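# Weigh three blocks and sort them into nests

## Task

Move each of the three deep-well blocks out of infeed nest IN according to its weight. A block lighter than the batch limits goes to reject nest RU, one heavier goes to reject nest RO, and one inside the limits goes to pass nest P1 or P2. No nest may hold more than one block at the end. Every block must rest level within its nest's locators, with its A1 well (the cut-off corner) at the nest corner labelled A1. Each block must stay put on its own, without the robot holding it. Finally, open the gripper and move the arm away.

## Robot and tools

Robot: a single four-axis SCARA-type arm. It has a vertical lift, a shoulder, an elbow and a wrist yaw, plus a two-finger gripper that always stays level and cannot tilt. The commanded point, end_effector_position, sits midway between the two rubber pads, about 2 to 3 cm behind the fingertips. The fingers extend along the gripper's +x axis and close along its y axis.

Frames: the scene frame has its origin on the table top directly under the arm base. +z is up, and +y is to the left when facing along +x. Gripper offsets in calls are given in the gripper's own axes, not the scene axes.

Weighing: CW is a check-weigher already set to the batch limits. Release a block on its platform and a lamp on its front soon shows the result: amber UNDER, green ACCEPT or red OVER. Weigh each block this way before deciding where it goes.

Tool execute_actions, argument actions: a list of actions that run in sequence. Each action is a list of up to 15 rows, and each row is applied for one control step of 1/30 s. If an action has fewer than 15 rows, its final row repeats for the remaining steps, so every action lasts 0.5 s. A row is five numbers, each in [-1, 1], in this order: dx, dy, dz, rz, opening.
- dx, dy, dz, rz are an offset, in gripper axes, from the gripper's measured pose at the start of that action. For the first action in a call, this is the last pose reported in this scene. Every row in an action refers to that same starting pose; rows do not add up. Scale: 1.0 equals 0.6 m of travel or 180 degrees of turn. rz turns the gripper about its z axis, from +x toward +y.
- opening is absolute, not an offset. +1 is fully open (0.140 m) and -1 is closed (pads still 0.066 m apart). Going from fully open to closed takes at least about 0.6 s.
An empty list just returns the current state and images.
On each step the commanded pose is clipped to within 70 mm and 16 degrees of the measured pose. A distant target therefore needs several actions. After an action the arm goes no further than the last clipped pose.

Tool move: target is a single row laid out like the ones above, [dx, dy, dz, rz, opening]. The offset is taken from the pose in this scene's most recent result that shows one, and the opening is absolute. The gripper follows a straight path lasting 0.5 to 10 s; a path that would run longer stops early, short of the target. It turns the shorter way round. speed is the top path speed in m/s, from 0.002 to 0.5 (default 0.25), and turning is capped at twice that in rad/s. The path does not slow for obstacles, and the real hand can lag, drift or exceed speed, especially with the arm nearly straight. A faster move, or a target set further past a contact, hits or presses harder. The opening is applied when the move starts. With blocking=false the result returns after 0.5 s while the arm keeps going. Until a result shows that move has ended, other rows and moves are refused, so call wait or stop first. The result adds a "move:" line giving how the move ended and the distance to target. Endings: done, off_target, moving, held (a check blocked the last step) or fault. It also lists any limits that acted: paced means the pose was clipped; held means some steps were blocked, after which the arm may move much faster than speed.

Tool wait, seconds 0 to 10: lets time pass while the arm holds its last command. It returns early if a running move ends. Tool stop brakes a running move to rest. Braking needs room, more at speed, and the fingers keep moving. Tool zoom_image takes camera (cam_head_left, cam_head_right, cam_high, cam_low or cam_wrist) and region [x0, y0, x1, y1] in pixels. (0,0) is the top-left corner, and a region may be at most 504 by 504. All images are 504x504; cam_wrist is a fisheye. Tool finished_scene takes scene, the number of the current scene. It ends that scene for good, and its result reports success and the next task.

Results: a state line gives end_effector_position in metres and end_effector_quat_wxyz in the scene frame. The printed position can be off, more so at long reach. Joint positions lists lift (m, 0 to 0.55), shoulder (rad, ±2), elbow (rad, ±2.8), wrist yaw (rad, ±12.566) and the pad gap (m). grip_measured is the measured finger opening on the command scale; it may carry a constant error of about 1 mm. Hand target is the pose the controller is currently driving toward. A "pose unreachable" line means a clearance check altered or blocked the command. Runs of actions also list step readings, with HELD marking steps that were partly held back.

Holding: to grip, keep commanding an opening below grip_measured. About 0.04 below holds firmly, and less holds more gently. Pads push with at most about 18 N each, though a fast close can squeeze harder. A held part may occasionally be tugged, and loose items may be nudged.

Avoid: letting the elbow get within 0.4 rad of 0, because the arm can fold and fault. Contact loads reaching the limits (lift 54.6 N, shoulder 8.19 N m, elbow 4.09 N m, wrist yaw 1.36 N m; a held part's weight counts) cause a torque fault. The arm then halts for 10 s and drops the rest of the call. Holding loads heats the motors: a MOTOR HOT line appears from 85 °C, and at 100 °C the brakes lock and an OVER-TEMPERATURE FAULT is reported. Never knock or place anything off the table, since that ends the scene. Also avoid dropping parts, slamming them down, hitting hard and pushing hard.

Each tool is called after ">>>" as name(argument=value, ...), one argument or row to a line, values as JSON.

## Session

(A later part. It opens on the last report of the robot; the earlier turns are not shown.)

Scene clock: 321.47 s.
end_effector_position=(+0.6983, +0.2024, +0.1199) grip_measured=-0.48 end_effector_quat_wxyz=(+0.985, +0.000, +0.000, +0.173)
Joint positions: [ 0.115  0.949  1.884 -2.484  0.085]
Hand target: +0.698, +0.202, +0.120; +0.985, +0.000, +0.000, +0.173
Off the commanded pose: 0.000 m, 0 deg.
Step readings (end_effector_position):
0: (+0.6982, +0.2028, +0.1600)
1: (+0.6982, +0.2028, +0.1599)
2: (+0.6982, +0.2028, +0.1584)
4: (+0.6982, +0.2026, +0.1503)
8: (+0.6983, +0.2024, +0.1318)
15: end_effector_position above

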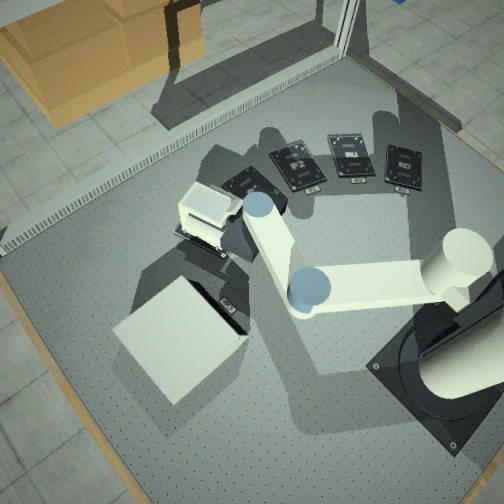

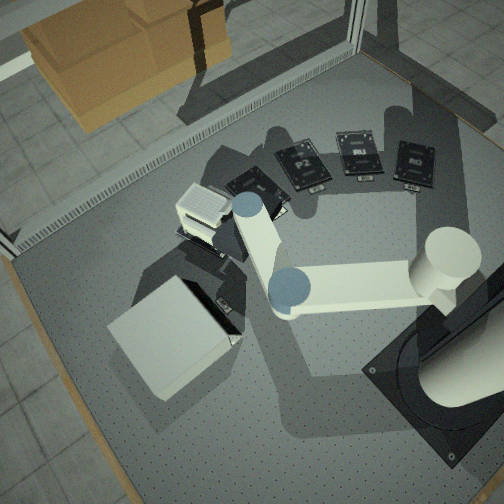

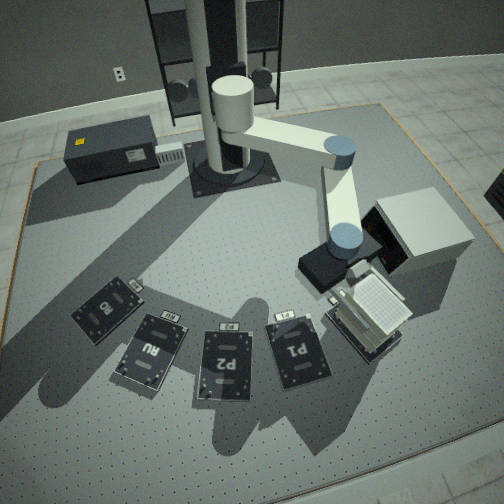

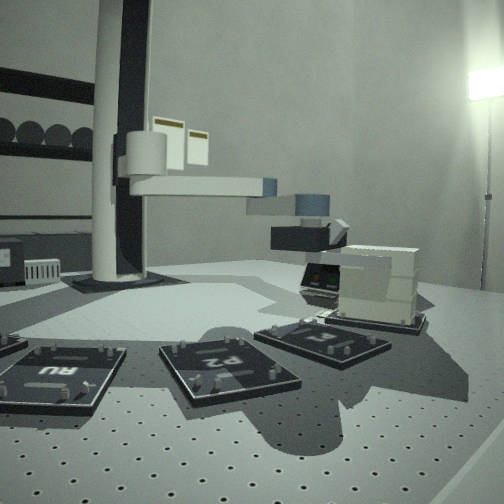

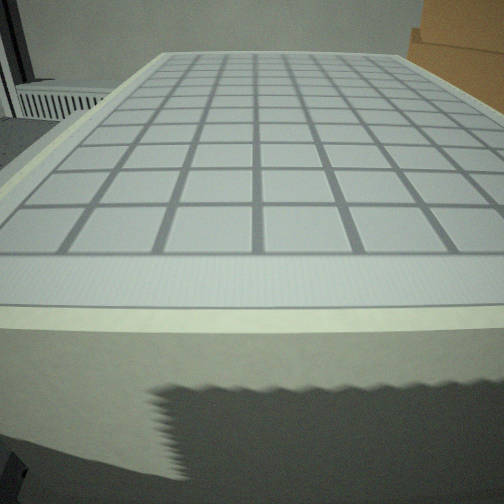

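>>> execute_actions(
  actions=[
    [[0,0,0,0,-0.5],[0,0,0,0,-0.51],[0,0,0,0,-0.52],[0,0,0,0,-0.53],[0,0,0,0,-0.54],[0,0,0,0,-0.55],[0,0,0,0,-0.56],[0,0,0,0,-0.57],[0,0,0,0,-0.57],[0,0,0.003,0,-0.57],[0,0,0.008,0,-0.57],[0,0,0.014,0,-0.57],[0,0,0.02,0,-0.57],[0,0,0.026,0,-0.57],[0,0,0.03,0,-0.57]],
  ],
)

Scene clock: 359.77 s.
end_effector_position=(+0.6983, +0.2023, +0.1333) grip_measured=-0.52 end_effector_quat_wxyz=(+0.985, +0.000, +0.000, +0.173)
Joint positions: [ 0.128  0.949  1.883 -2.484  0.084]
Hand target: +0.698, +0.202, +0.138; +0.985, +0.000, +0.000, +0.173
Off the commanded pose: 0.005 m, 0 deg.
Step readings (end_effector_position):
0: (+0.6983, +0.2024, +0.1199)
1: (+0.6983, +0.2024, +0.1199)
2: (+0.6983, +0.2023, +0.1199)
4: (+0.6983, +0.2022, +0.1199)
8: (+0.6983, +0.2022, +0.1199)
15: end_effector_position above

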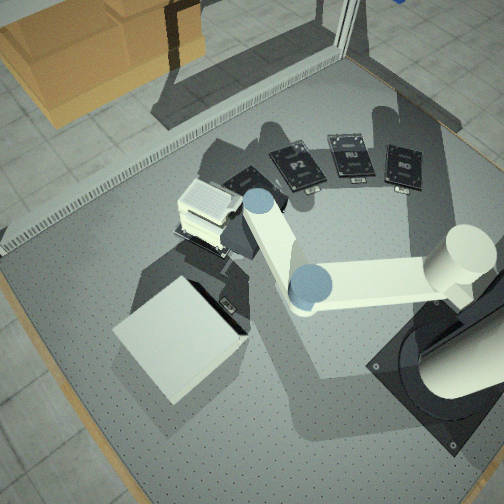

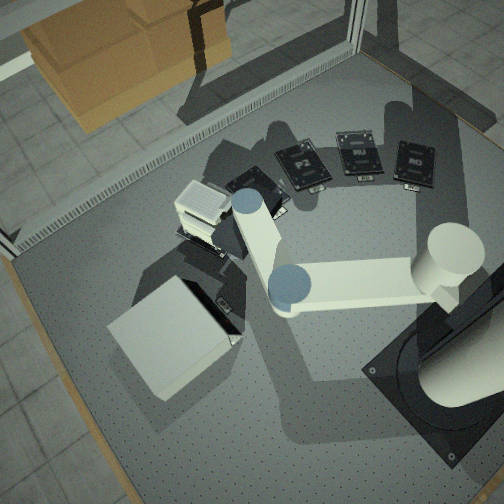

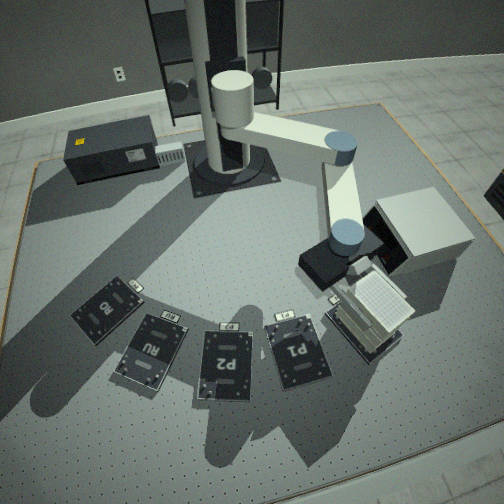

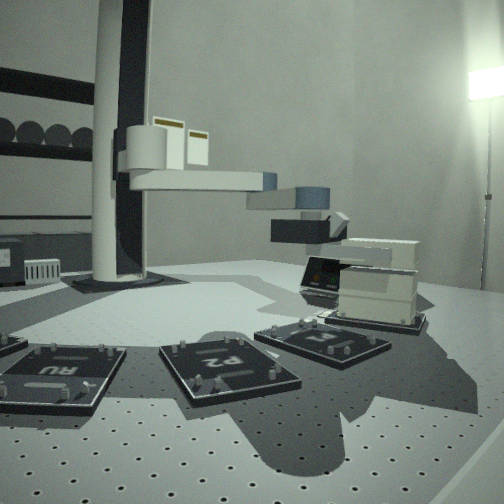

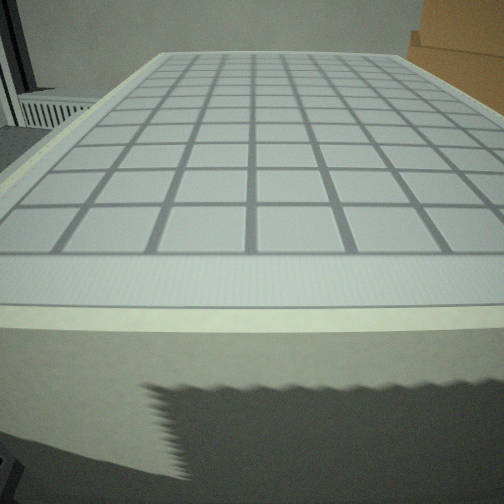

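>>> move(
  target=[-0.1704,0.563,0.0145,0.2222,-0.56],
  speed=0.5,
)

Scene clock: 369.03 s.
end_effector_position=(+0.4869, +0.4852, +0.1419) grip_measured=-0.52 end_effector_quat_wxyz=(+0.866, +0.000, +0.000, +0.500)
Joint positions: [ 0.137  1.509  1.992 -2.455  0.084]
Hand target: +0.487, +0.485, +0.142; +0.866, +0.000, +0.000, +0.500
Off the commanded pose: 0.000 m, 0 deg.
move: done

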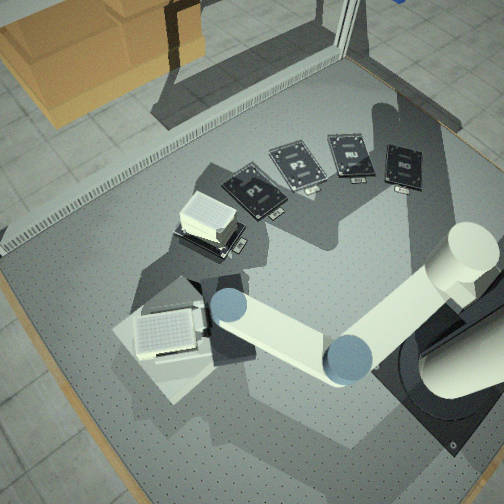

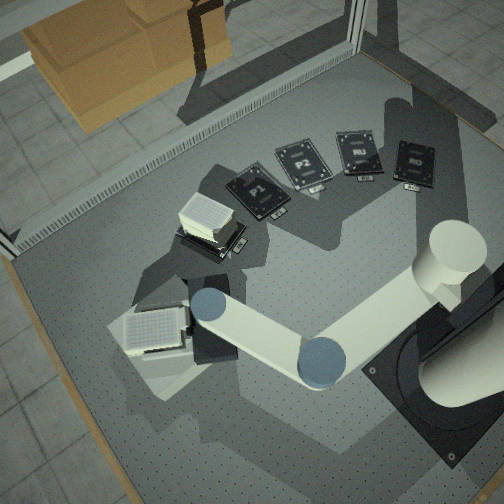

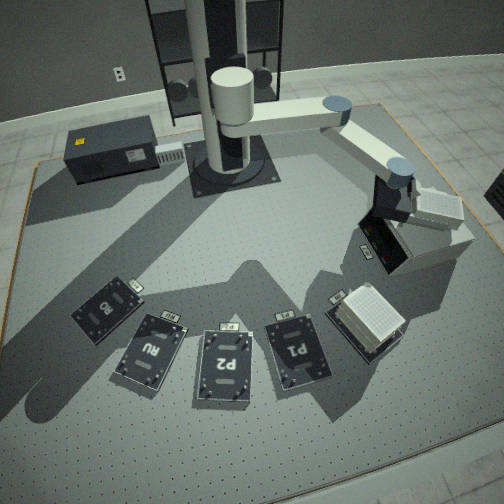

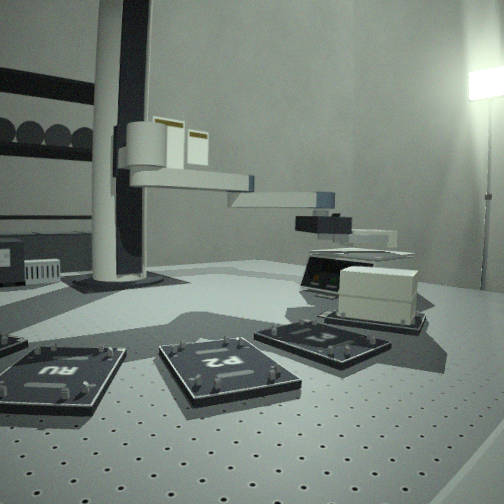

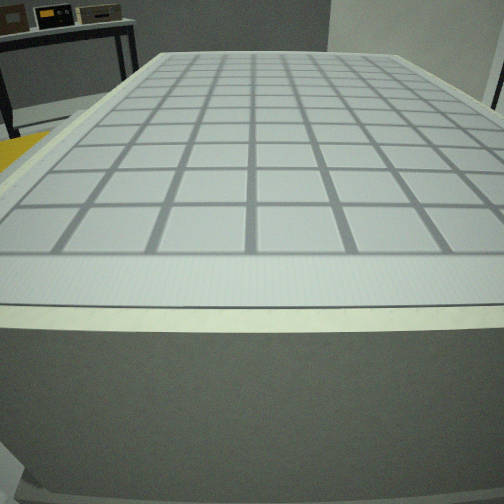

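>>> zoom_image(
  camera="cam_low",
  region=[290, 200, 430, 300],
)

>>> zoom_image(
  camera="cam_high",
  region=[340, 160, 500, 290],
)

>>> zoom_image(
  camera="cam_head_left",
  region=[90, 250, 290, 420],
)

Region (290, 200, 430, 300) of cam_low's 504x504 image, scaled by 3.600, with more detail than that image has; it fills the top 360 rows of this view, and the rest is white.

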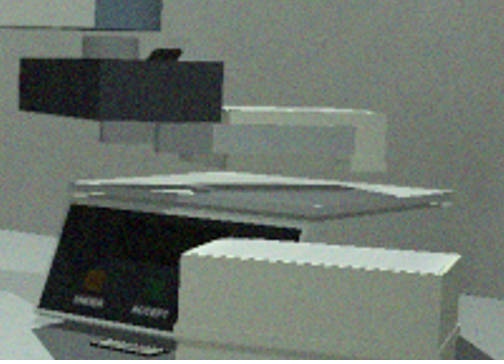

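Region (340, 160, 500, 290) of cam_high's 504x504 image, scaled by 3.150, with more detail than that image has; it fills the top 410 rows of this view, and the rest is white.

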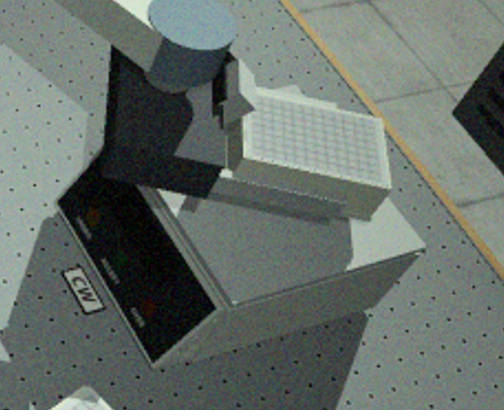

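Region (90, 250, 290, 420) of cam_head_left's 504x504 image, scaled by 2.520, with more detail than that image has; it fills the top 428 rows of this view, and the rest is white.

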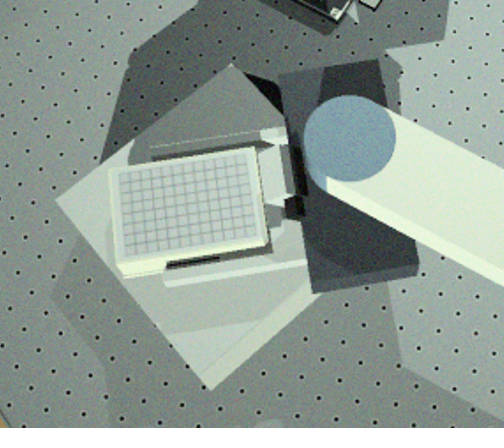

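>>> execute_actions(
  actions=[
    [[-0.005,-0.003,-0.001,0,-0.56],[-0.012,-0.008,-0.003,0,-0.56],[-0.02,-0.013,-0.005,0,-0.56],[-0.028,-0.018,-0.008,0,-0.56],[-0.034,-0.021,-0.011,0,-0.56],[-0.0367,-0.0233,-0.014,0,-0.56],[-0.0367,-0.0233,-0.016,0,-0.56],[-0.0367,-0.0233,-0.018,0,-0.56],[-0.0367,-0.0233,-0.020,0,-0.56],[-0.0367,-0.0233,-0.0215,0,-0.56],[-0.0367,-0.0233,-0.023,0,-0.56],[-0.0367,-0.0233,-0.024,0,-0.56],[-0.0367,-0.0233,-0.0247,0,-0.56]],
  ],
)

Scene clock: 405.40 s.
end_effector_position=(+0.4881, +0.4590, +0.1270) grip_measured=-0.52 end_effector_quat_wxyz=(+0.866, +0.000, +0.000, +0.499)
Joint positions: [ 0.122  1.535  1.851 -2.34   0.084]
Hand target: +0.488, +0.459, +0.127; +0.866, +0.000, +0.000, +0.500
Off the commanded pose: 0.000 m, 0 deg.
Step readings (end_effector_position):
0: (+0.4869, +0.4852, +0.1419)
1: (+0.4869, +0.4850, +0.1419)
2: (+0.4867, +0.4831, +0.1415)
4: (+0.4877, +0.4745, +0.1395)
8: (+0.4887, +0.4590, +0.1324)
15: end_effector_position above

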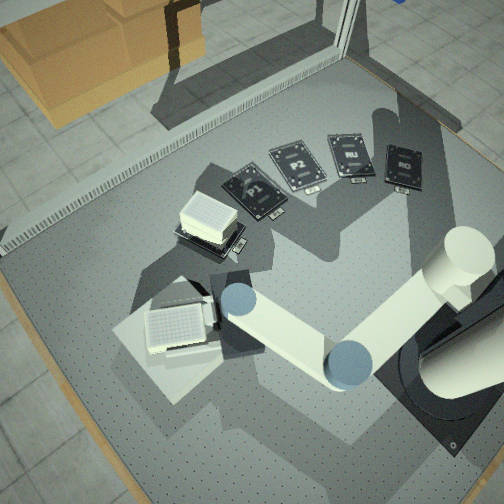

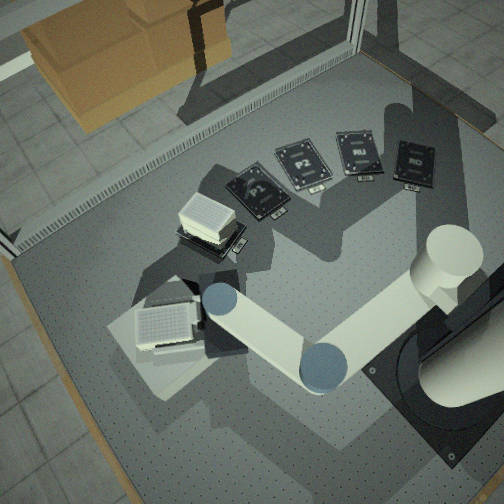

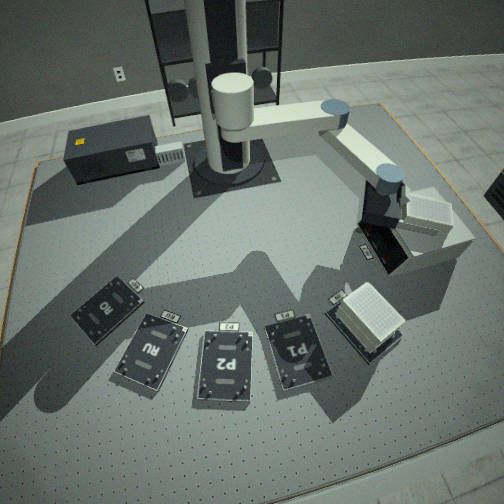

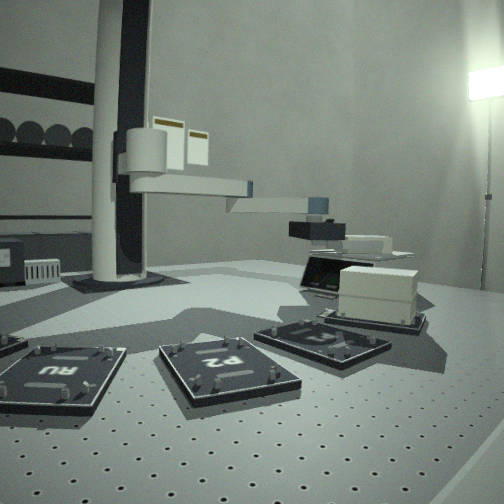

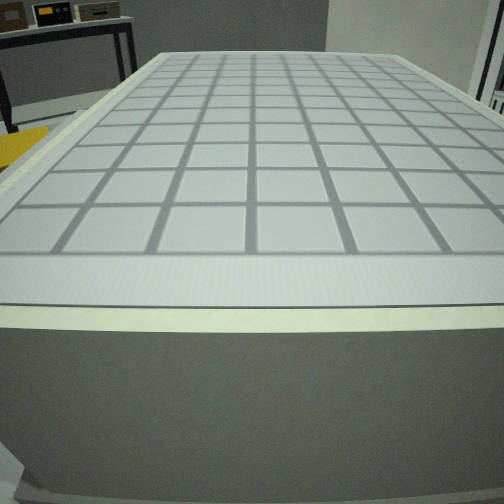

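>>> zoom_image(
  camera="cam_low",
  region=[300, 215, 420, 275],
)

Region (300, 215, 420, 275) of cam_low's 504x504 image, scaled by 4.200, with more detail than that image has.

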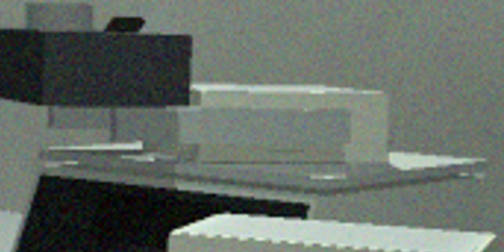

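Looks on/near the platform. Release.

>>> execute_actions(
  actions=[
    [[0,0,0,0,-0.54],[0,0,0,0,-0.52],[0,0,0,0,-0.5],[0,0,0,0,-0.48],[0,0,0,0,-0.45],[0,0,0,0,-0.42]],
  ],
)

>>> wait(
  seconds=2,
)

>>> zoom_image(
  camera="cam_high",
  region=[340, 180, 480, 290],
)

Scene clock: 412.27 s.
end_effector_position=(+0.4881, +0.4590, +0.1269) grip_measured=-0.42 end_effector_quat_wxyz=(+0.866, +0.000, +0.000, +0.499)
Joint positions: [ 0.122  1.535  1.851 -2.34   0.087]
Hand target: +0.488, +0.459, +0.127; +0.866, +0.000, +0.000, +0.499
Off the commanded pose: 0.000 m, 0 deg.
Step readings (end_effector_position):
0: (+0.4881, +0.4590, +0.1270)
1: (+0.4881, +0.4590, +0.1270)
2: (+0.4881, +0.4590, +0.1269)
4: (+0.4881, +0.4590, +0.1269)
8: (+0.4881, +0.4590, +0.1269)
15: end_effector_position above

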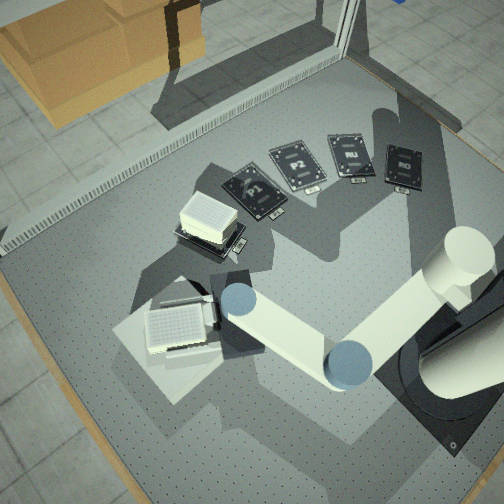

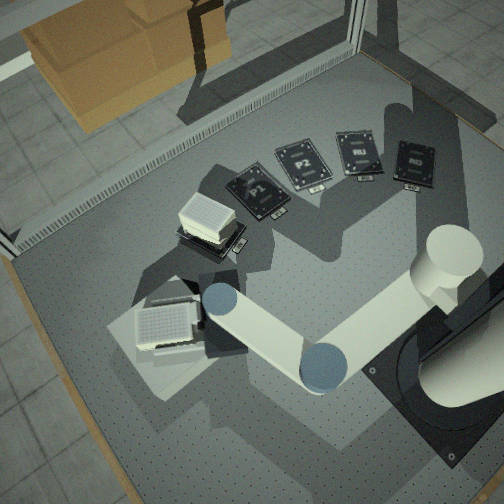

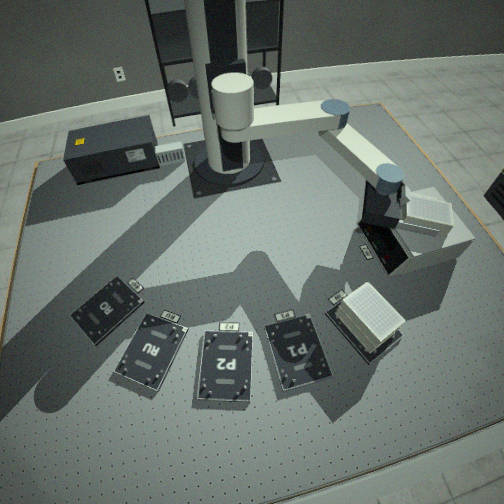

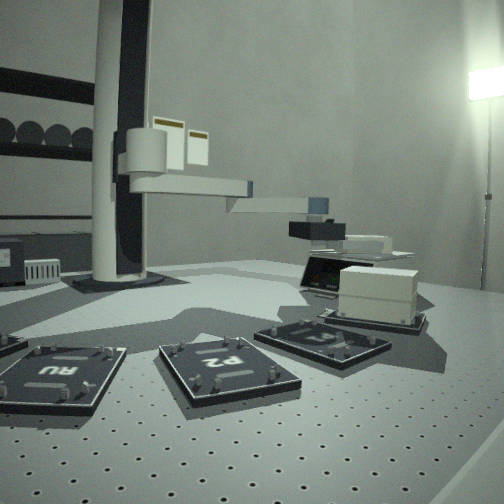

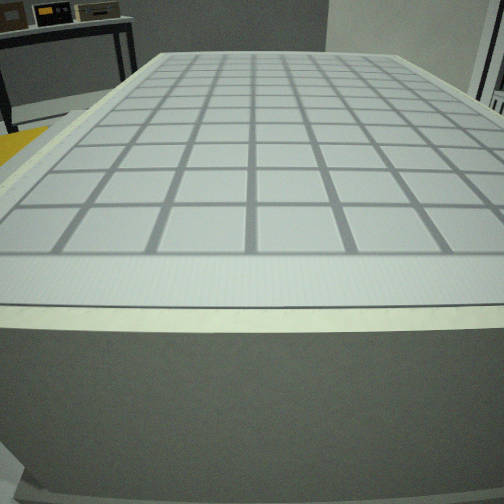

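Scene clock: 414.27 s.
end_effector_position=(+0.4881, +0.4590, +0.1269) grip_measured=-0.42 end_effector_quat_wxyz=(+0.866, +0.000, +0.000, +0.499)
Joint positions: [ 0.122  1.535  1.851 -2.34   0.087]
Hand target: +0.488, +0.459, +0.127; +0.866, +0.000, +0.000, +0.499
Off the commanded pose: 0.000 m, 0 deg.
wait: 2.00 s; at rest by 0.17 s

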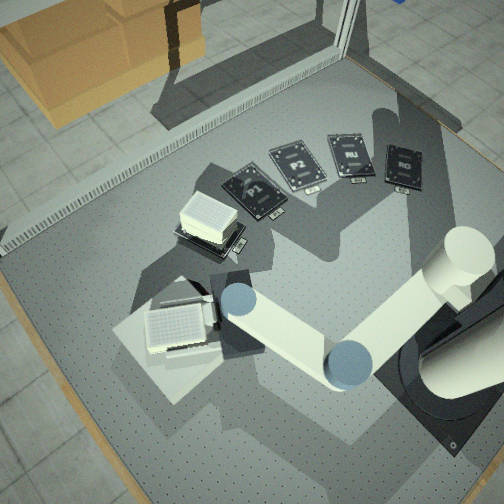

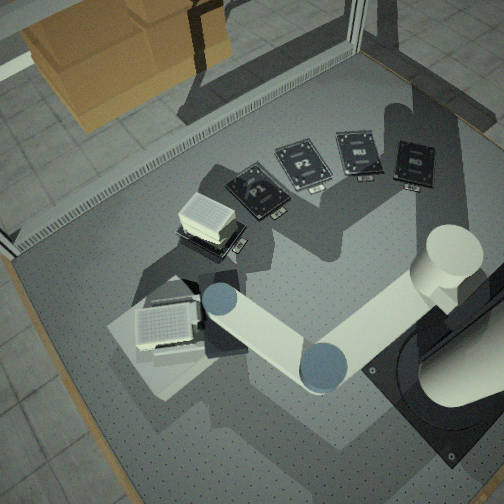

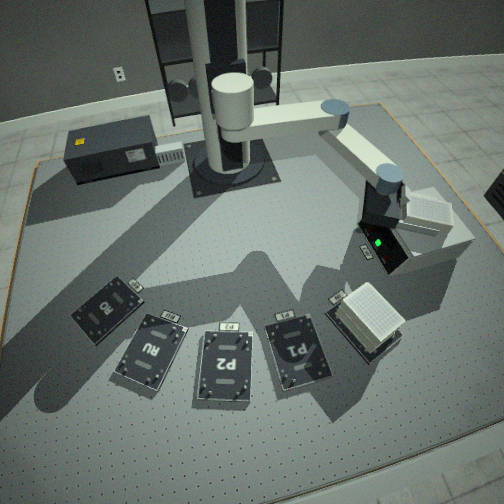

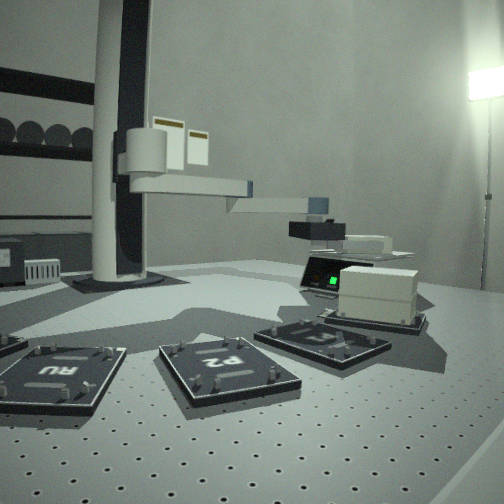

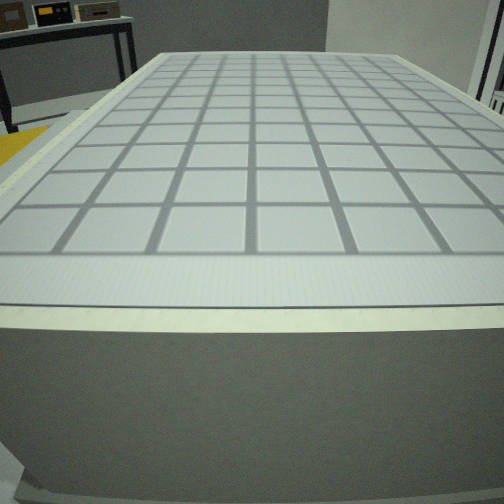

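Region (340, 180, 480, 290) of cam_high's 504x504 image, scaled by 3.600, with more detail than that image has; it fills the top 396 rows of this view, and the rest is white.

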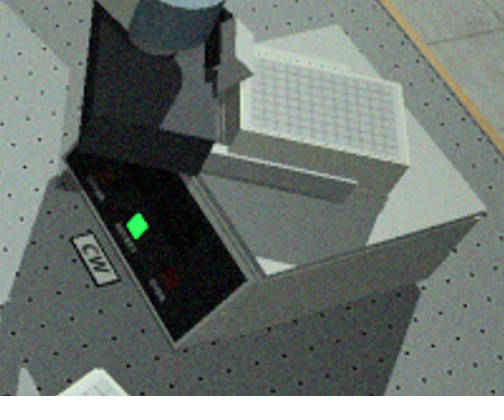

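>>> execute_actions(
  actions=[
    [[0,0,0,0,-0.46],[0,0,0,0,-0.49],[0,0,0,0,-0.505],[0,0,0,0,-0.52],[0,0,0,0,-0.53],[0,0,0,0,-0.54],[0,0,0,0,-0.55],[0,0,0,0,-0.56],[0,0,0,0,-0.56],[0,0,0.003,0,-0.56],[0,0,0.008,0,-0.56],[0,0,0.013,0,-0.56],[0,0,0.017,0,-0.56],[0,0,0.02,0,-0.56],[0,0,0.02,0,-0.56]],
  ],
)

Scene clock: 435.53 s.
end_effector_position=(+0.4881, +0.4590, +0.1383) grip_measured=-0.52 end_effector_quat_wxyz=(+0.866, +0.000, +0.000, +0.499)
Joint positions: [ 0.133  1.535  1.851 -2.34   0.084]
Hand target: +0.488, +0.459, +0.139; +0.866, +0.000, +0.000, +0.499
Off the commanded pose: 0.001 m, 0 deg.
Step readings (end_effector_position):
0: (+0.4881, +0.4590, +0.1269)
1: (+0.4881, +0.4590, +0.1269)
2: (+0.4881, +0.4590, +0.1269)
4: (+0.4881, +0.4590, +0.1269)
8: (+0.4881, +0.4590, +0.1269)
15: end_effector_position above

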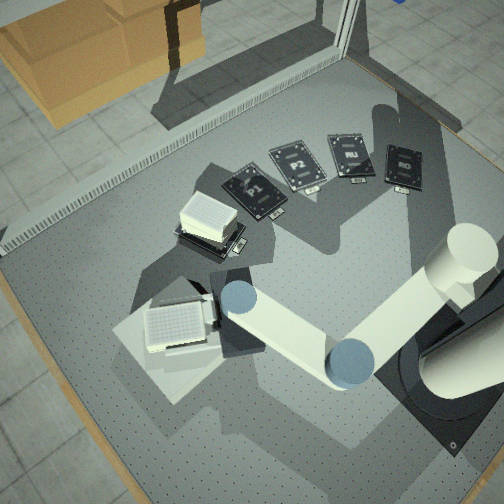

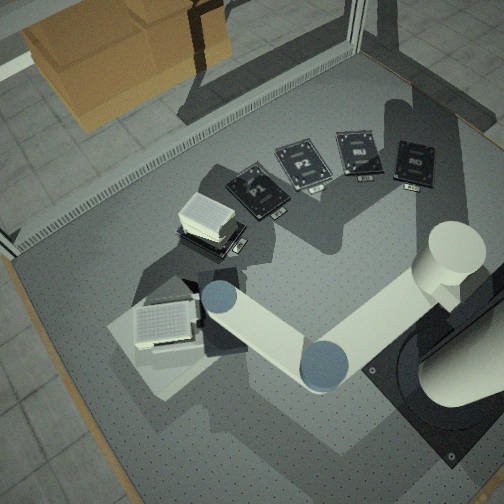

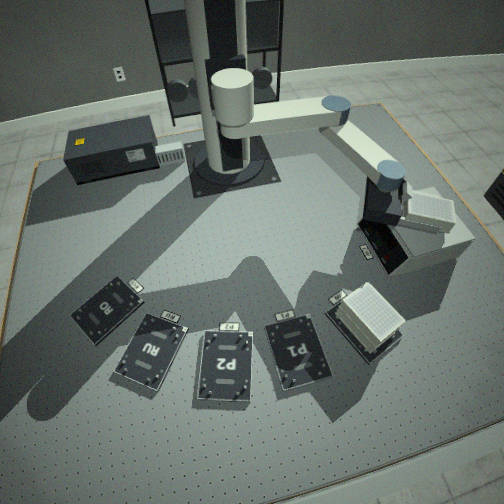

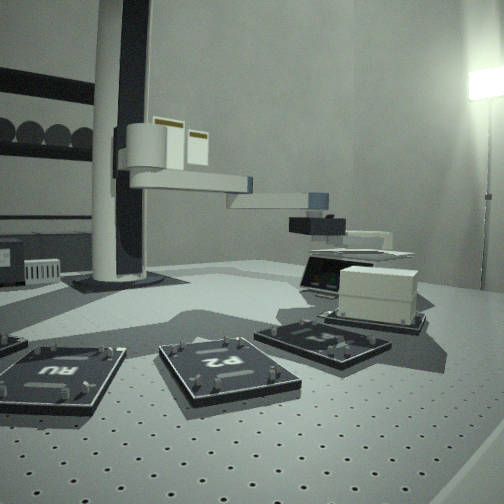

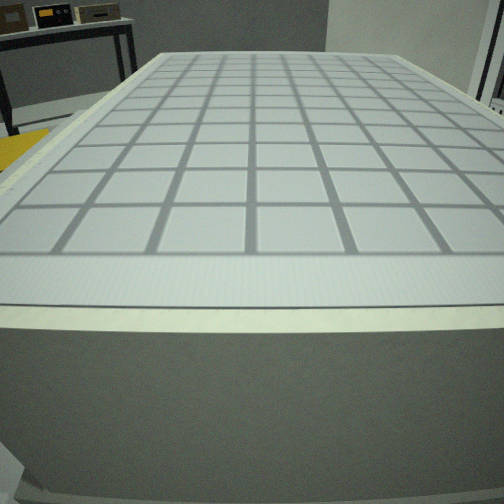

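>>> move(
  target=[-0.4446,-0.6996,-0.007,-0.3291,-0.56],
  speed=0.5,
)

Scene clock: 459.73 s.
end_effector_position=(+0.7177, +0.0176, +0.1341) grip_measured=-0.52 end_effector_quat_wxyz=(+1.000, +0.000, +0.000, +0.006)
Joint positions: [ 0.129  0.663  1.769 -2.419  0.084]
Hand target: +0.718, +0.018, +0.134; +1.000, +0.000, +0.000, +0.006
Off the commanded pose: 0.000 m, 0 deg.
move: done

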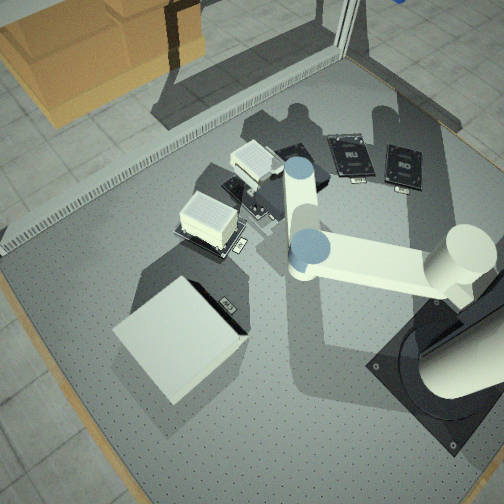

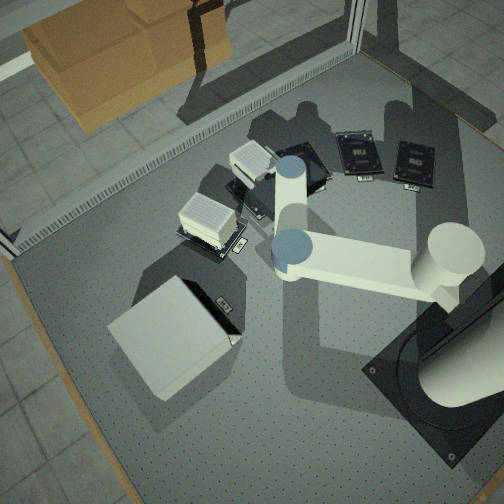

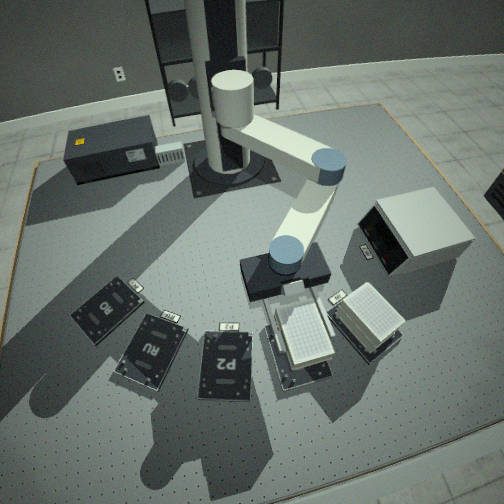

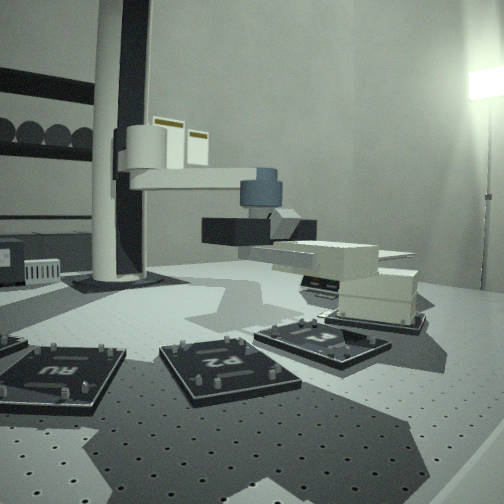

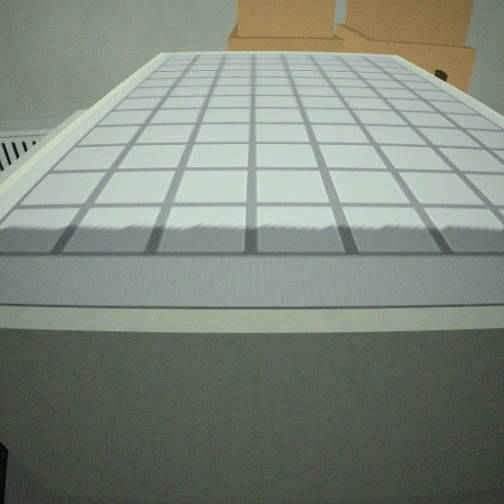

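>>> execute_actions(
  actions=[
    [[0,0.0003,-0.012,0,-0.56],[0,0.0003,-0.028,0,-0.56],[0,0.0003,-0.046,0,-0.56],[0,0.0003,-0.064,0,-0.56],[0,0.0003,-0.082,0,-0.56],[0,0.0003,-0.098,0,-0.56],[0,0.0003,-0.112,0,-0.56],[0,0.0003,-0.123,0,-0.56],[0,0.0003,-0.131,0,-0.56],[0,0.0003,-0.135,0,-0.56],[0,0.0003,-0.137,0,-0.56]],
  ],
)

>>> zoom_image(
  camera="cam_low",
  region=[240, 280, 410, 375],
)

>>> zoom_image(
  camera="cam_high",
  region=[250, 290, 350, 400],
)

Scene clock: 475.93 s.
end_effector_position=(+0.7177, +0.0177, +0.0514) grip_measured=-0.52 end_effector_quat_wxyz=(+1.000, +0.000, +0.000, +0.006)
Joint positions: [ 0.046  0.663  1.769 -2.419  0.084]
Hand target: +0.718, +0.018, +0.052; +1.000, +0.000, +0.000, +0.006
Off the commanded pose: 0.000 m, 0 deg.
Step readings (end_effector_position):
0: (+0.7177, +0.0176, +0.1341)
1: (+0.7177, +0.0176, +0.1340)
2: (+0.7177, +0.0176, +0.1325)
4: (+0.7177, +0.0176, +0.1240)
8: (+0.7177, +0.0177, +0.0893)
15: end_effector_position above

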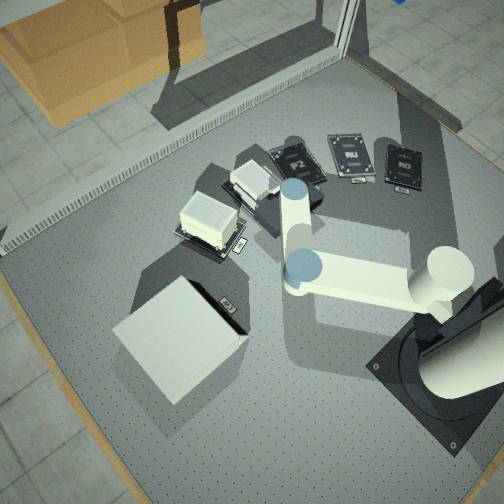

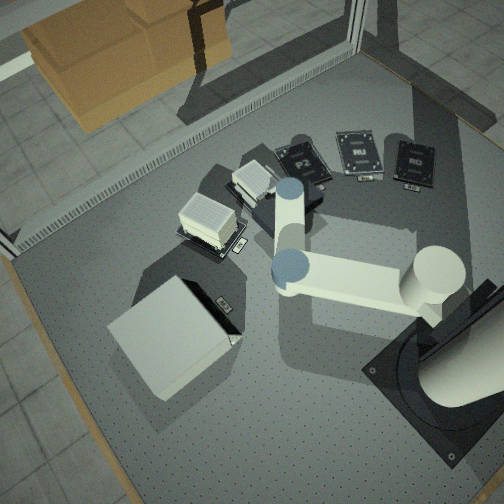

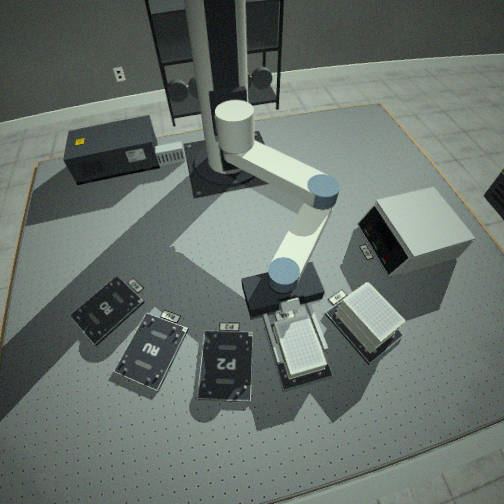

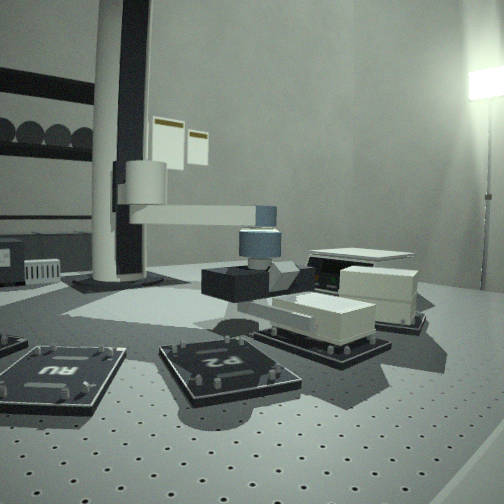

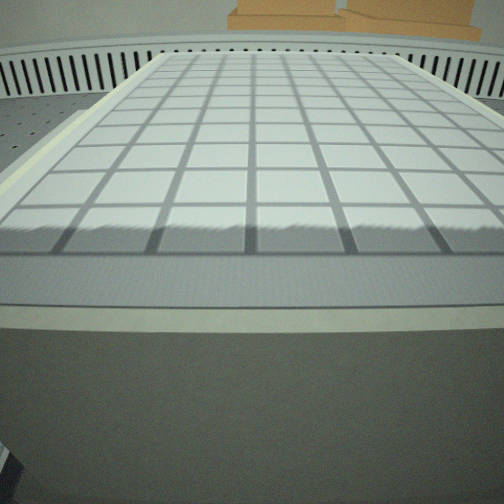

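Region (240, 280, 410, 375) of cam_low's 504x504 image, scaled by 2.965, with more detail than that image has; it fills the top 282 rows of this view, and the rest is white.

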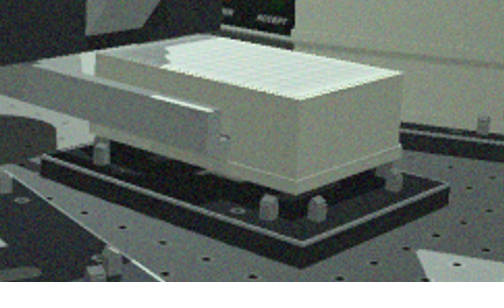

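Region (250, 290, 350, 400) of cam_high's 504x504 image, scaled by 4.582, with more detail than that image has; it fills the left 458 columns of this view, and the rest is white.

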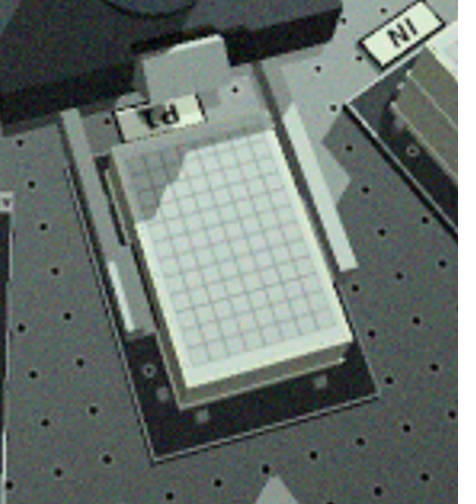

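>>> execute_actions(
  actions=[
    [[0,0,-0.001,0,-0.56],[0,0,-0.003,0,-0.56],[0,0,-0.005,0,-0.56],[0,0,-0.007,0,-0.56],[0,0,-0.009,0,-0.56],[0,0,-0.011,0,-0.56],[0,0,-0.013,0,-0.56],[0,0,-0.015,0,-0.56],[0,0,-0.0165,0,-0.56],[0,0,-0.018,0,-0.56],[0,0,-0.019,0,-0.56],[0,0,-0.0198,0,-0.56]],
  ],
)

>>> zoom_image(
  camera="cam_low",
  region=[240, 280, 410, 375],
)

Scene clock: 488.37 s.
end_effector_position=(+0.7178, +0.0178, +0.0395) grip_measured=-0.52 end_effector_quat_wxyz=(+1.000, +0.000, +0.000, +0.006)
Joint positions: [ 0.035  0.663  1.77  -2.421  0.084]
Hand target: +0.718, +0.018, +0.040; +1.000, +0.000, +0.000, +0.006
Off the commanded pose: 0.000 m, 0 deg.
Step readings (end_effector_position):
0: (+0.7177, +0.0177, +0.0518)
1: (+0.7177, +0.0177, +0.0517)
2: (+0.7177, +0.0177, +0.0508)
4: (+0.7177, +0.0177, +0.0484)
8: (+0.7177, +0.0178, +0.0436)
15: end_effector_position above

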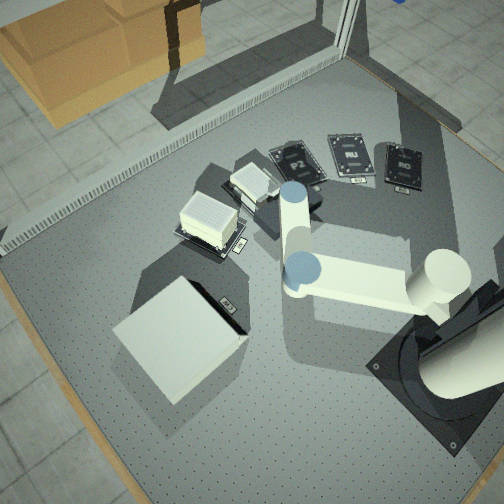

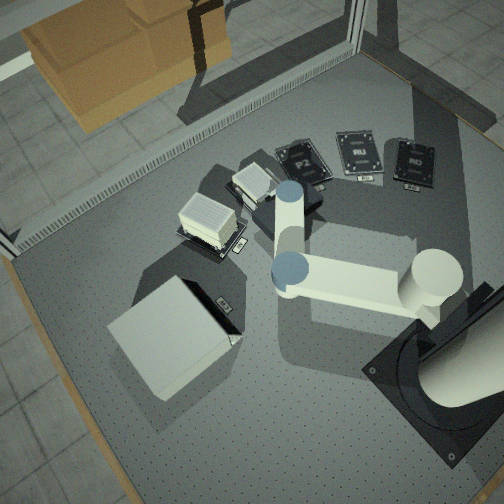

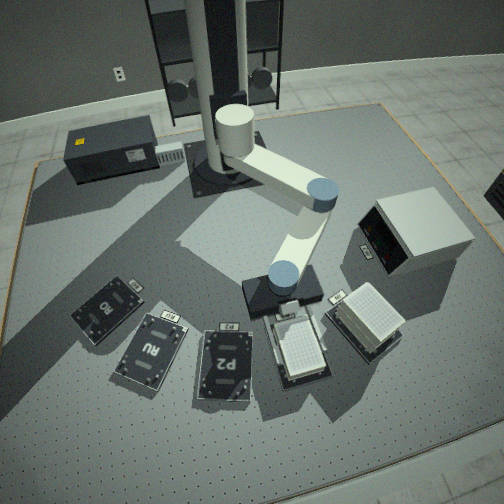

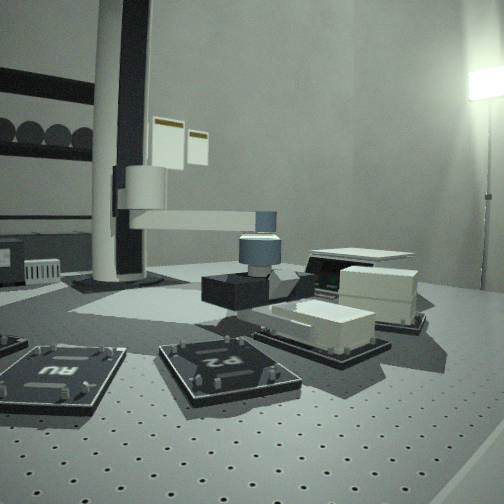

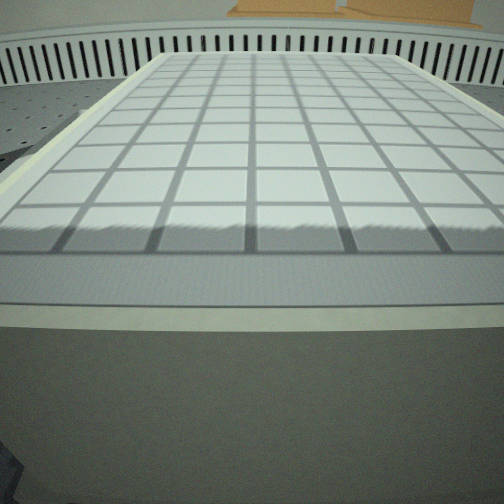

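Region (240, 280, 410, 375) of cam_low's 504x504 image, scaled by 2.965, with more detail than that image has; it fills the top 282 rows of this view, and the rest is white.

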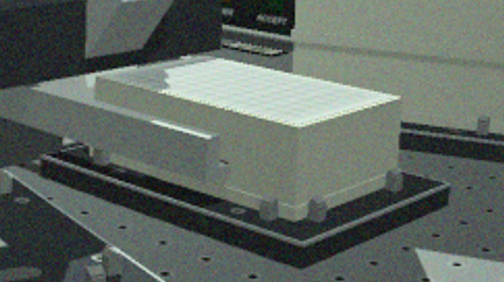

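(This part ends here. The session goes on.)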